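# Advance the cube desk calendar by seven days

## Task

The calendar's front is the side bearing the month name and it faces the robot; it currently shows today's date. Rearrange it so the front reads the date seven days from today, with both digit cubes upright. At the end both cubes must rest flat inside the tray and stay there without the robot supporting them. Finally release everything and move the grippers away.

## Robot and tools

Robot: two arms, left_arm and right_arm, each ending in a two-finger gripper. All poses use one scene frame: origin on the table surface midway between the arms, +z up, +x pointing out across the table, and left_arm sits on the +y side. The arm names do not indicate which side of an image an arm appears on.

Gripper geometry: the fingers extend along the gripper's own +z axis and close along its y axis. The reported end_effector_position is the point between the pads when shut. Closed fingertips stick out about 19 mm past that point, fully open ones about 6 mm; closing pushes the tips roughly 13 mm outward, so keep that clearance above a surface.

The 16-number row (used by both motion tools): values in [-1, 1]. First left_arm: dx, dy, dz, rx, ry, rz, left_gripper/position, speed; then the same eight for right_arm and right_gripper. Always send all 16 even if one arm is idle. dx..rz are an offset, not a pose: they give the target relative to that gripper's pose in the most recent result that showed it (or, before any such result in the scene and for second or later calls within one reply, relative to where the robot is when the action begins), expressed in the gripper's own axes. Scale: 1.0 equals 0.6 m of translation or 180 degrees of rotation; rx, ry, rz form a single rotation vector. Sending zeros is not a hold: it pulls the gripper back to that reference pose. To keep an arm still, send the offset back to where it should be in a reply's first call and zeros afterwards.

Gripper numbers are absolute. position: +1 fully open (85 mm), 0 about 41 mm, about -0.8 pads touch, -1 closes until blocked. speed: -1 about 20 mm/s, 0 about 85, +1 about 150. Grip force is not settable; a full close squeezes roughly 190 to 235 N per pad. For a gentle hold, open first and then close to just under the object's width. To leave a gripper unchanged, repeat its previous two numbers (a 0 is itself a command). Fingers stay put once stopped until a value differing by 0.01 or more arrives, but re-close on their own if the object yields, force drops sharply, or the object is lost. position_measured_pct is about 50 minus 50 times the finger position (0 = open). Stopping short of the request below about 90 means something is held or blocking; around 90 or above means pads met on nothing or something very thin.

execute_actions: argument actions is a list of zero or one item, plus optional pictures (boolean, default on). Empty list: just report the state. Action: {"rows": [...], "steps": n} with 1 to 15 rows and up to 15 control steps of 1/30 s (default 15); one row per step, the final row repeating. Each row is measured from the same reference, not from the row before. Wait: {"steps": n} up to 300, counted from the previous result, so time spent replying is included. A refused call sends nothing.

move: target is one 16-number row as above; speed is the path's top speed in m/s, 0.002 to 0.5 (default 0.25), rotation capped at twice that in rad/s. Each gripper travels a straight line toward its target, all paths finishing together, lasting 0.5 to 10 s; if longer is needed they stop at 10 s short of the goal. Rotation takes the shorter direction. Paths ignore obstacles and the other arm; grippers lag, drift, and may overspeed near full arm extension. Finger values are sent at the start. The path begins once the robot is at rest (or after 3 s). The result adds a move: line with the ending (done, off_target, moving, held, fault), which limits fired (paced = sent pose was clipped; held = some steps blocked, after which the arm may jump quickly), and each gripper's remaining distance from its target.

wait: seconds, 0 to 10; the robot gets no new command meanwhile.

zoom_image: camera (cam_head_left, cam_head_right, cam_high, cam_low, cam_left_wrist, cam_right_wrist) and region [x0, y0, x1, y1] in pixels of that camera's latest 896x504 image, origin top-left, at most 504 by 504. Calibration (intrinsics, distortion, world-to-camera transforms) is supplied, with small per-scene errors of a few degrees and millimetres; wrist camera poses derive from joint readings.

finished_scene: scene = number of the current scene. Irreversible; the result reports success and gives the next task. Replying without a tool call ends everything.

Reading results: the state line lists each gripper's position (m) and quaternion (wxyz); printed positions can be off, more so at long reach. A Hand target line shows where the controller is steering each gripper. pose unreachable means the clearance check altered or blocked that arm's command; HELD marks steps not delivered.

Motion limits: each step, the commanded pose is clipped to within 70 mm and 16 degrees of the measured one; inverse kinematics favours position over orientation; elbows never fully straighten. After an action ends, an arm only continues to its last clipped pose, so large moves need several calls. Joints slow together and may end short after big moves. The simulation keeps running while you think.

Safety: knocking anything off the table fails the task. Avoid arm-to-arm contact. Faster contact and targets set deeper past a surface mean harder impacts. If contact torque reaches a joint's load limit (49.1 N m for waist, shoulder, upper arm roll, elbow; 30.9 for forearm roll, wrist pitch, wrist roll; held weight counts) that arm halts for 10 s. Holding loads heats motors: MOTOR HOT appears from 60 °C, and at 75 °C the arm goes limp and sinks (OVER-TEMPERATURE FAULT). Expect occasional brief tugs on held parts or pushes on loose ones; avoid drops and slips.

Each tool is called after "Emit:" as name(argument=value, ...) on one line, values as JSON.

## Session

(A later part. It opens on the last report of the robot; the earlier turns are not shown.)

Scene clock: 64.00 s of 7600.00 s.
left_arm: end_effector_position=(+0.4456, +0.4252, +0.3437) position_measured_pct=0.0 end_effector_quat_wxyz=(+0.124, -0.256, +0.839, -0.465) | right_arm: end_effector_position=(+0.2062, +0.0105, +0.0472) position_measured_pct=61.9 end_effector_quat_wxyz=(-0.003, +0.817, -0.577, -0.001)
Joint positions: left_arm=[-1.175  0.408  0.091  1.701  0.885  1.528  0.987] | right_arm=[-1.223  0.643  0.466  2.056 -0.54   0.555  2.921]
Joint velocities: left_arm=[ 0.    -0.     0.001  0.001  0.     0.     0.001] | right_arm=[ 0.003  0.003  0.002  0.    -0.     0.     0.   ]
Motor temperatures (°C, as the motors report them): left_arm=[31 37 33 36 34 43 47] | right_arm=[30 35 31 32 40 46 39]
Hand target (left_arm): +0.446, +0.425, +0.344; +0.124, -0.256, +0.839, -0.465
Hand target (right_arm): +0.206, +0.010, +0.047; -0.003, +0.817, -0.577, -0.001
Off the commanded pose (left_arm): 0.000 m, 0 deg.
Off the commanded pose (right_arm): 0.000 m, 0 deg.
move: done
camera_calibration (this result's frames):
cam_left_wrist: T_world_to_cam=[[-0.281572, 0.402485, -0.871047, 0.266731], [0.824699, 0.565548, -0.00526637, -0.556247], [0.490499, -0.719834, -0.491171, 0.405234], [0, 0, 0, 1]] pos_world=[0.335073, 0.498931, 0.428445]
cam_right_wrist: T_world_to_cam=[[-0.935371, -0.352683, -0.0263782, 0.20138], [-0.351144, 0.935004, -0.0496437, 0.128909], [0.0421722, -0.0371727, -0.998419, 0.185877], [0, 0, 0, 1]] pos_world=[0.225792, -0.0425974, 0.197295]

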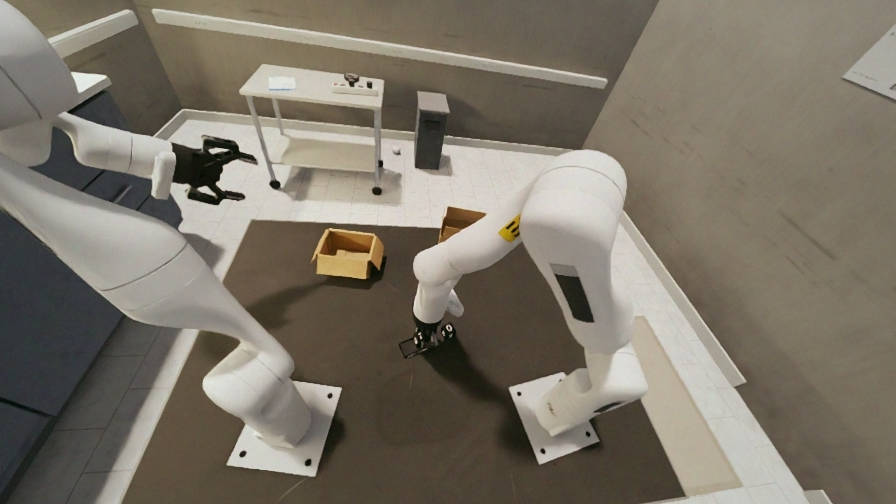

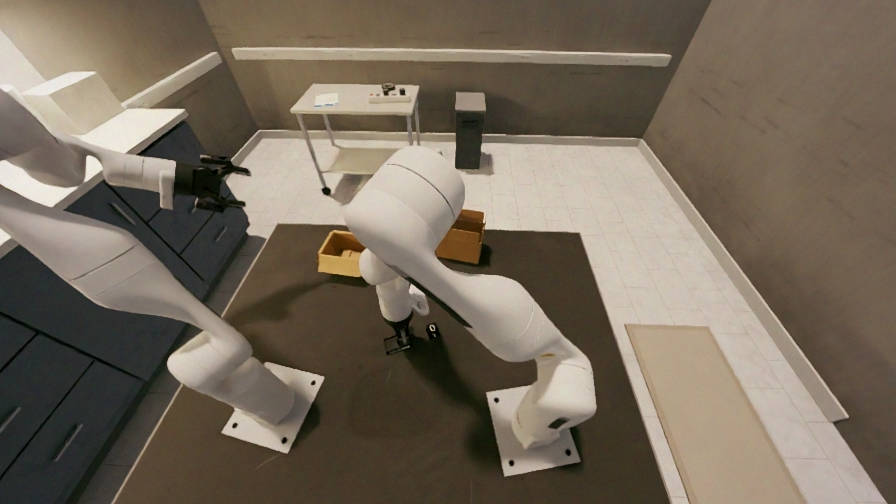

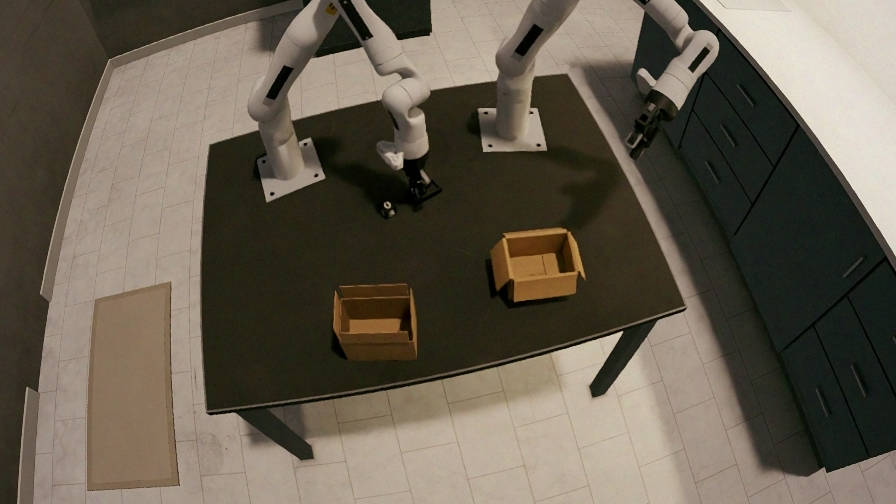

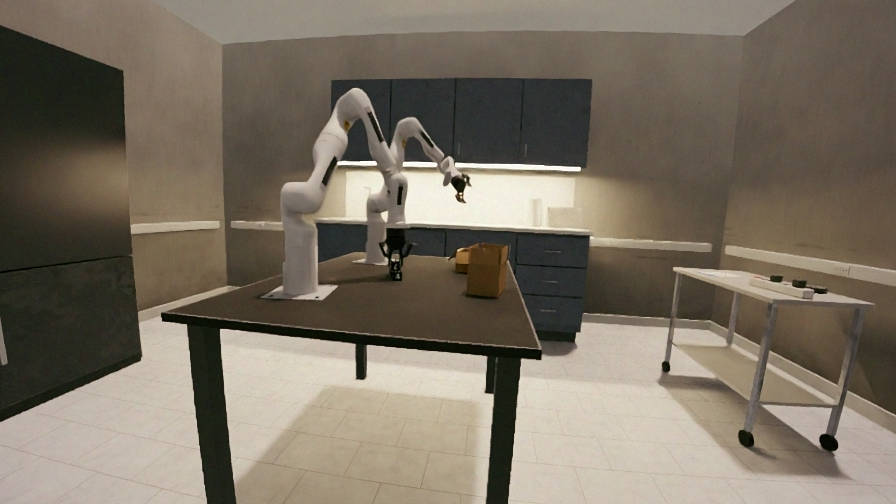

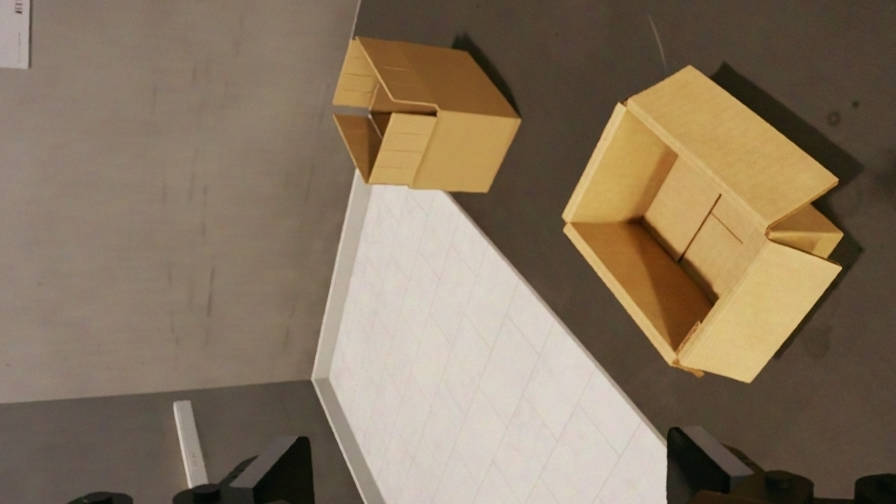

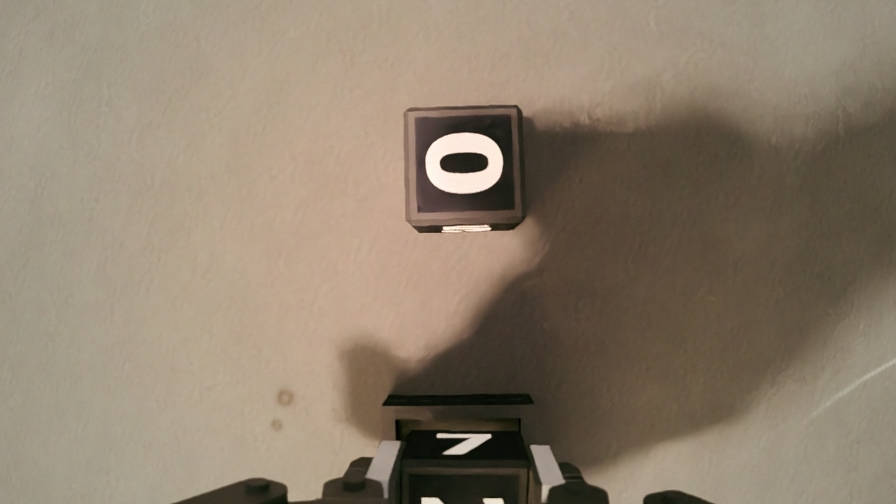

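Emit:
move(target=[0,0,0,0,0,0,1,0,0.002,-0.0023,0.004,0,0,0,-1,0], speed=0.02)

Emit:
move(target=[0,0,0,0,0,0,1,0,0,0,0.013,0,0,0,-1,0], speed=0.015)

Scene clock: 67.73 s of 7600.00 s.
left_arm: end_effector_position=(+0.4456, +0.4252, +0.3437) position_measured_pct=0.0 end_effector_quat_wxyz=(+0.124, -0.256, +0.839, -0.465) | right_arm: end_effector_position=(+0.2079, +0.0099, +0.0448) position_measured_pct=61.9 end_effector_quat_wxyz=(-0.003, +0.817, -0.577, -0.001)
Joint positions: left_arm=[-1.175  0.408  0.091  1.701  0.885  1.528  0.987] | right_arm=[-1.214  0.649  0.46   2.056 -0.544  0.549  2.928]
Joint velocities: left_arm=[ 0.    -0.     0.     0.001 -0.     0.    -0.   ] | right_arm=[ 0.001  0.    -0.     0.    -0.    -0.001  0.   ]
Motor temperatures (°C, as the motors report them): left_arm=[31 37 33 36 34 43 47] | right_arm=[30 35 31 32 40 46 39]
Hand target (left_arm): +0.446, +0.425, +0.344; +0.124, -0.256, +0.839, -0.465
Hand target (right_arm): +0.208, +0.010, +0.045; -0.003, +0.817, -0.577, -0.001
Off the commanded pose (left_arm): 0.000 m, 0 deg.
Off the commanded pose (right_arm): 0.000 m, 0 deg.
After step 90, 0.03 s passed at rest.
move: done
camera_calibration (this result's frames):
cam_left_wrist: T_world_to_cam=[[-0.281572, 0.402485, -0.871047, 0.26673], [0.824698, 0.565549, -0.00526591, -0.556248], [0.4905, -0.719834, -0.491171, 0.405234], [0, 0, 0, 1]] pos_world=[0.335073, 0.498932, 0.428445]
cam_right_wrist: T_world_to_cam=[[-0.935328, -0.352797, -0.0263833, 0.202649], [-0.351261, 0.934963, -0.0495889, 0.129977], [0.0421622, -0.0371145, -0.998421, 0.183394], [0, 0, 0, 1]] pos_world=[0.227467, -0.0432235, 0.194896]

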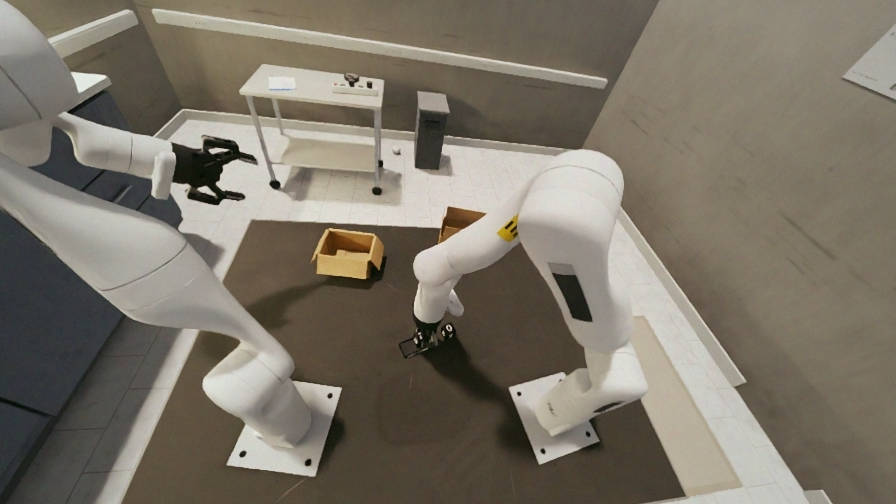

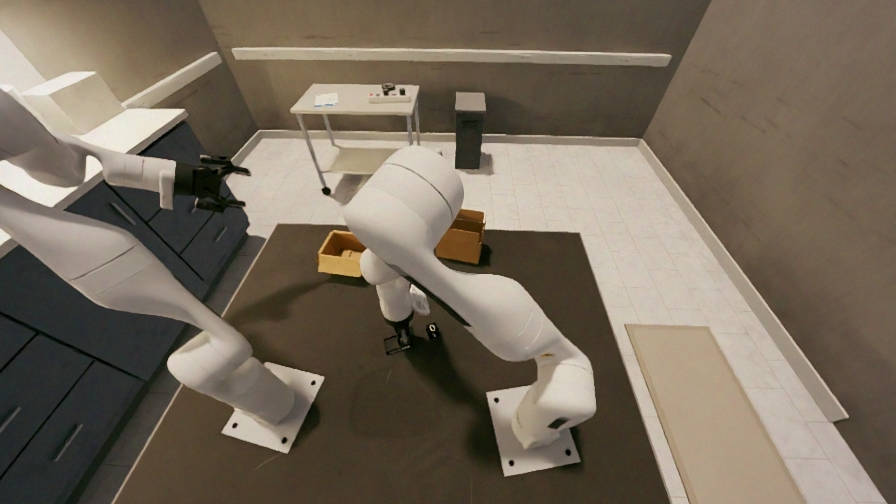

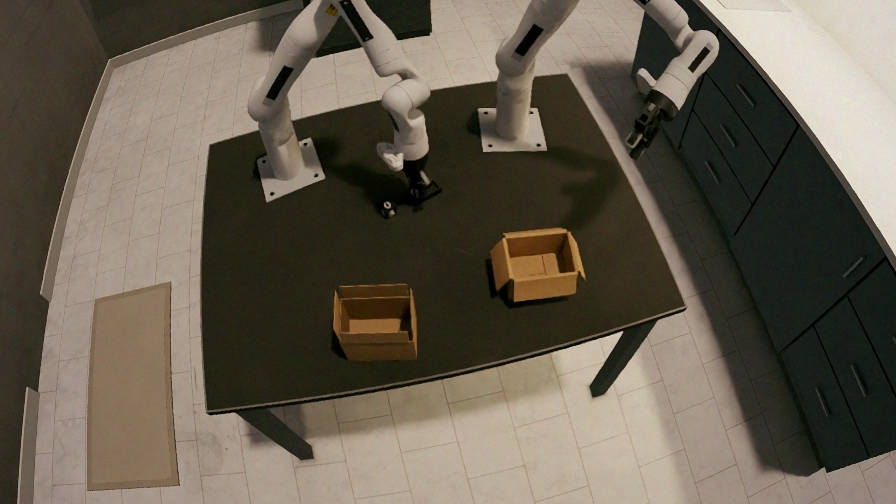

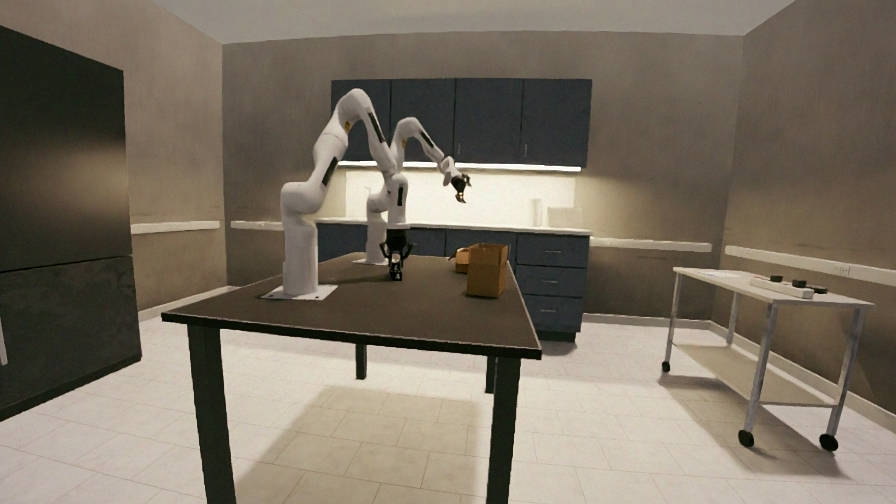

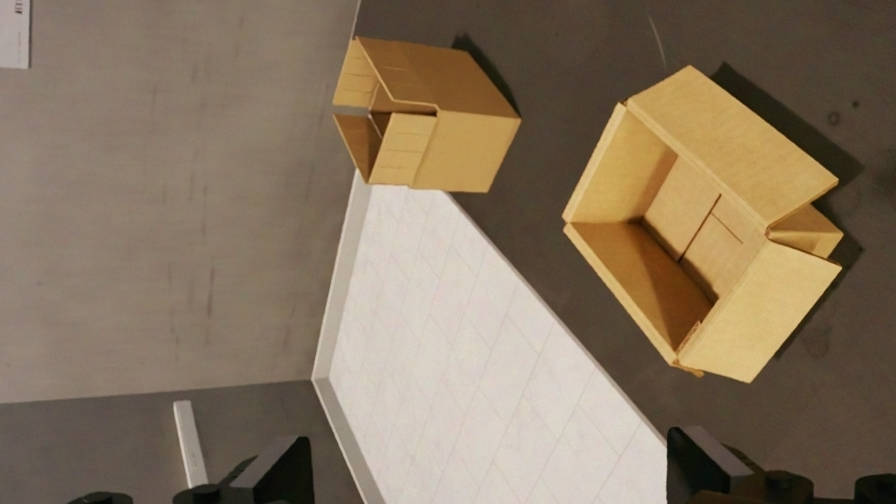

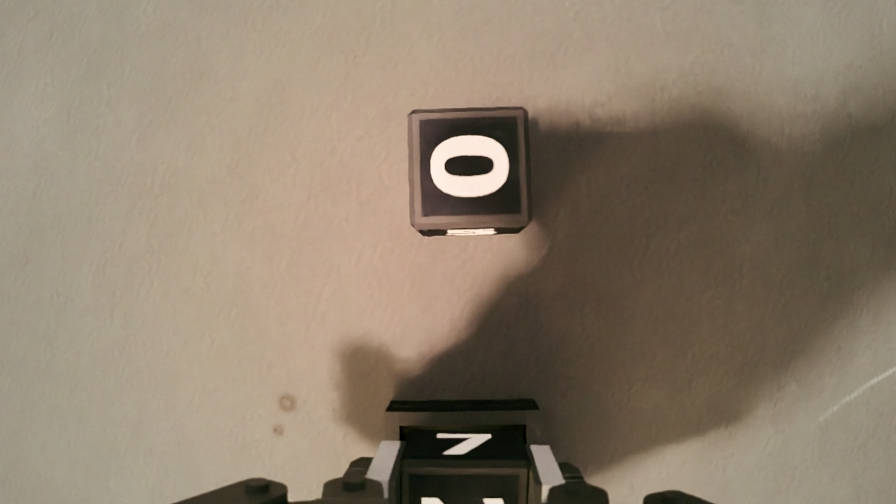

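Scene clock: 68.47 s of 7600.00 s.
left_arm: end_effector_position=(+0.4456, +0.4252, +0.3437) position_measured_pct=0.0 end_effector_quat_wxyz=(+0.124, -0.256, +0.839, -0.465) | right_arm: end_effector_position=(+0.2078, +0.0100, +0.0371) position_measured_pct=61.9 end_effector_quat_wxyz=(-0.003, +0.817, -0.577, -0.001)
Joint positions: left_arm=[-1.175  0.408  0.091  1.701  0.885  1.528  0.987] | right_arm=[-1.202  0.665  0.443  2.06  -0.558  0.527  2.94 ]
Joint velocities: left_arm=[ 0.     0.     0.    -0.001  0.     0.     0.002] | right_arm=[ 0.     0.002  0.001  0.    -0.    -0.001  0.   ]
Motor temperatures (°C, as the motors report them): left_arm=[31 37 33 36 34 43 47] | right_arm=[30 35 31 32 40 46 39]
Hand target (left_arm): +0.446, +0.425, +0.344; +0.124, -0.256, +0.839, -0.465
Hand target (right_arm): +0.208, +0.010, +0.037; -0.003, +0.817, -0.577, -0.001
Off the commanded pose (left_arm): 0.000 m, 0 deg.
Off the commanded pose (right_arm): 0.000 m, 0 deg.
move: done
camera_calibration (this result's frames):
cam_left_wrist: T_world_to_cam=[[-0.281571, 0.402484, -0.871048, 0.26673], [0.824697, 0.56555, -0.00526543, -0.556249], [0.490501, -0.719833, -0.49117, 0.405233], [0, 0, 0, 1]] pos_world=[0.335074, 0.498932, 0.428444]
cam_right_wrist: T_world_to_cam=[[-0.935246, -0.35301, -0.0264199, 0.202426], [-0.351481, 0.934892, -0.0493795, 0.129462], [0.0421312, -0.0368959, -0.998431, 0.175649], [0, 0, 0, 1]] pos_world=[0.227421, -0.0430936, 0.187114]

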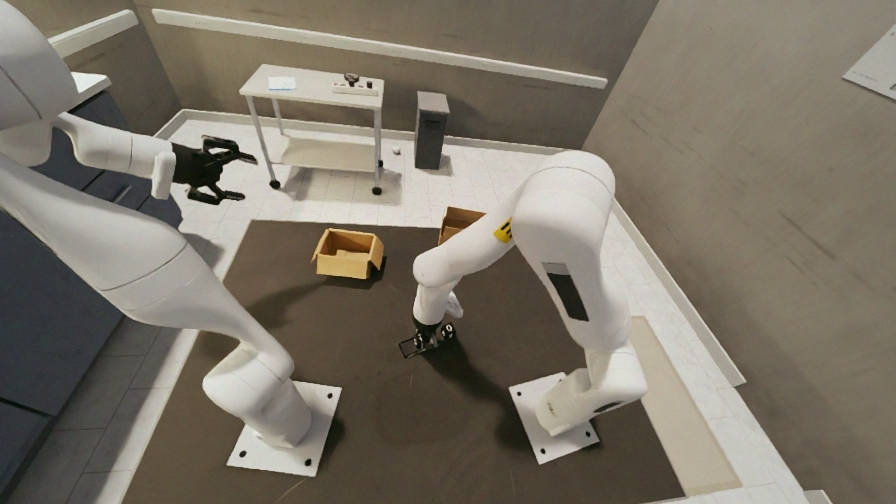

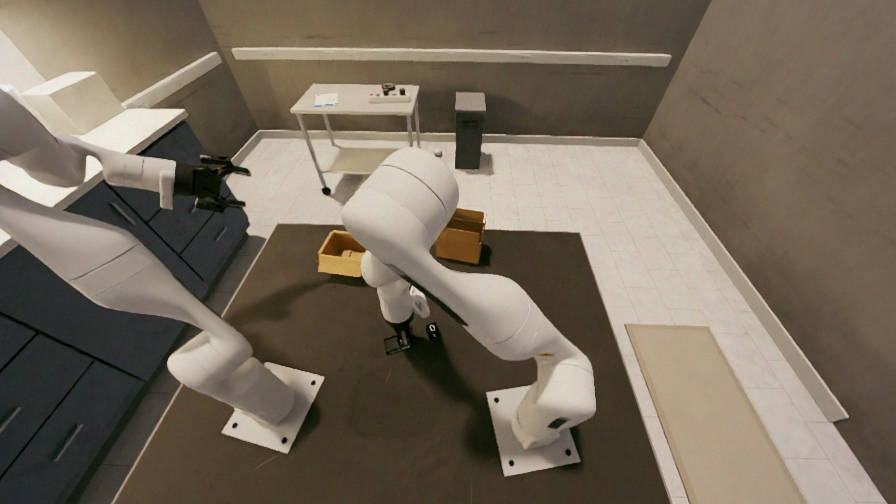

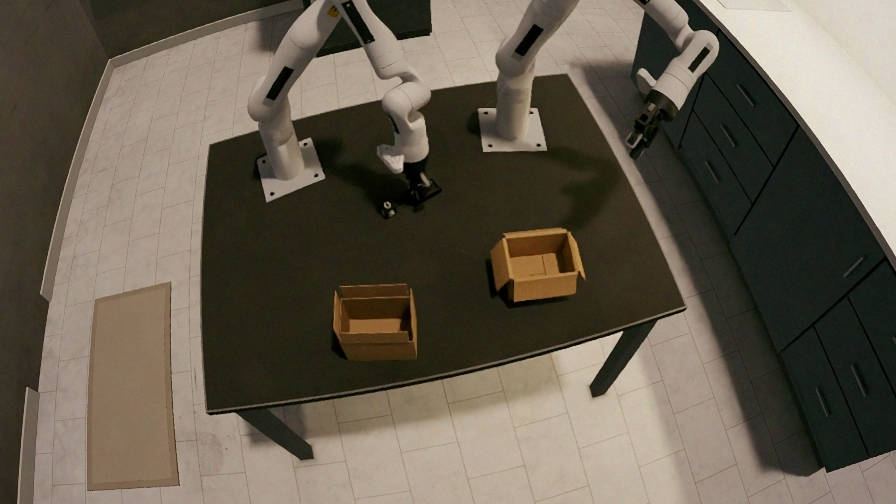

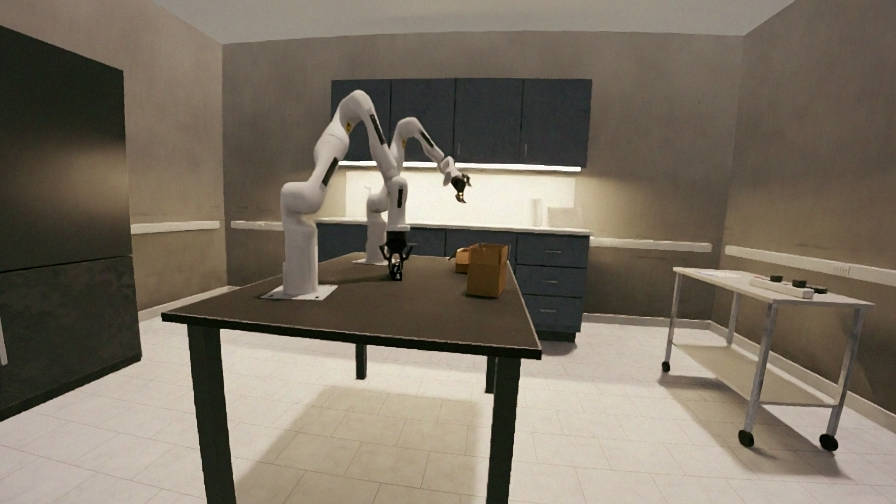

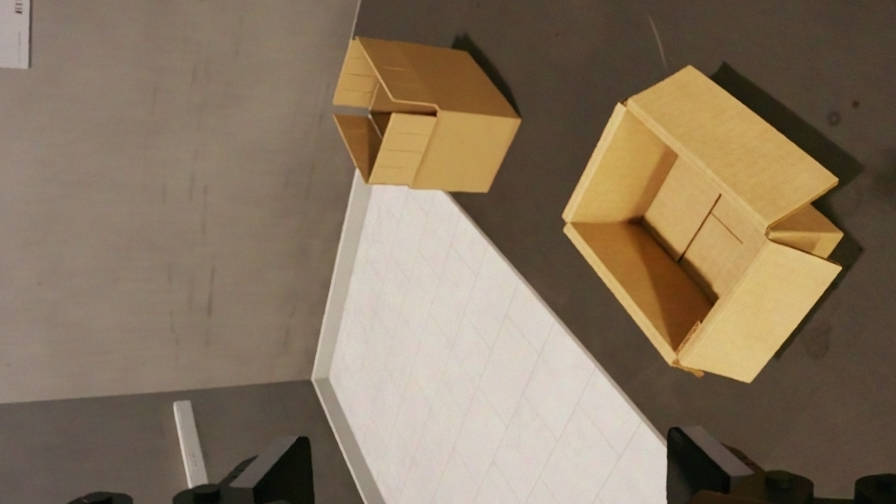

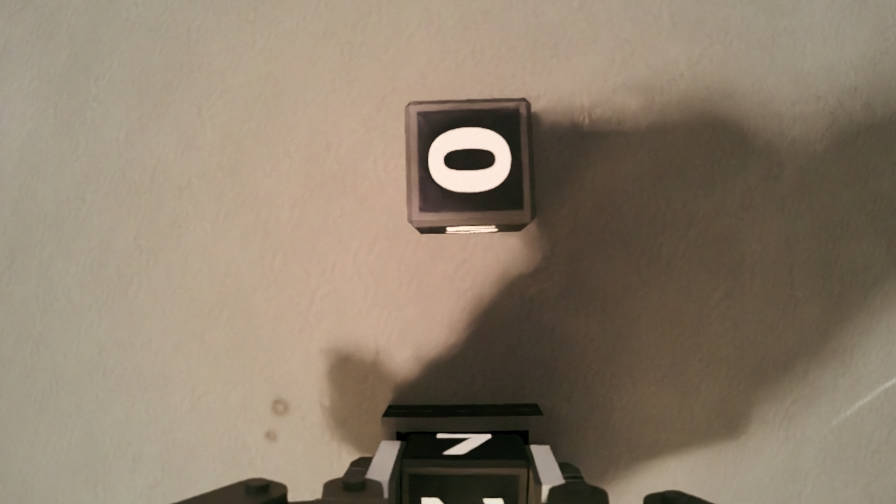

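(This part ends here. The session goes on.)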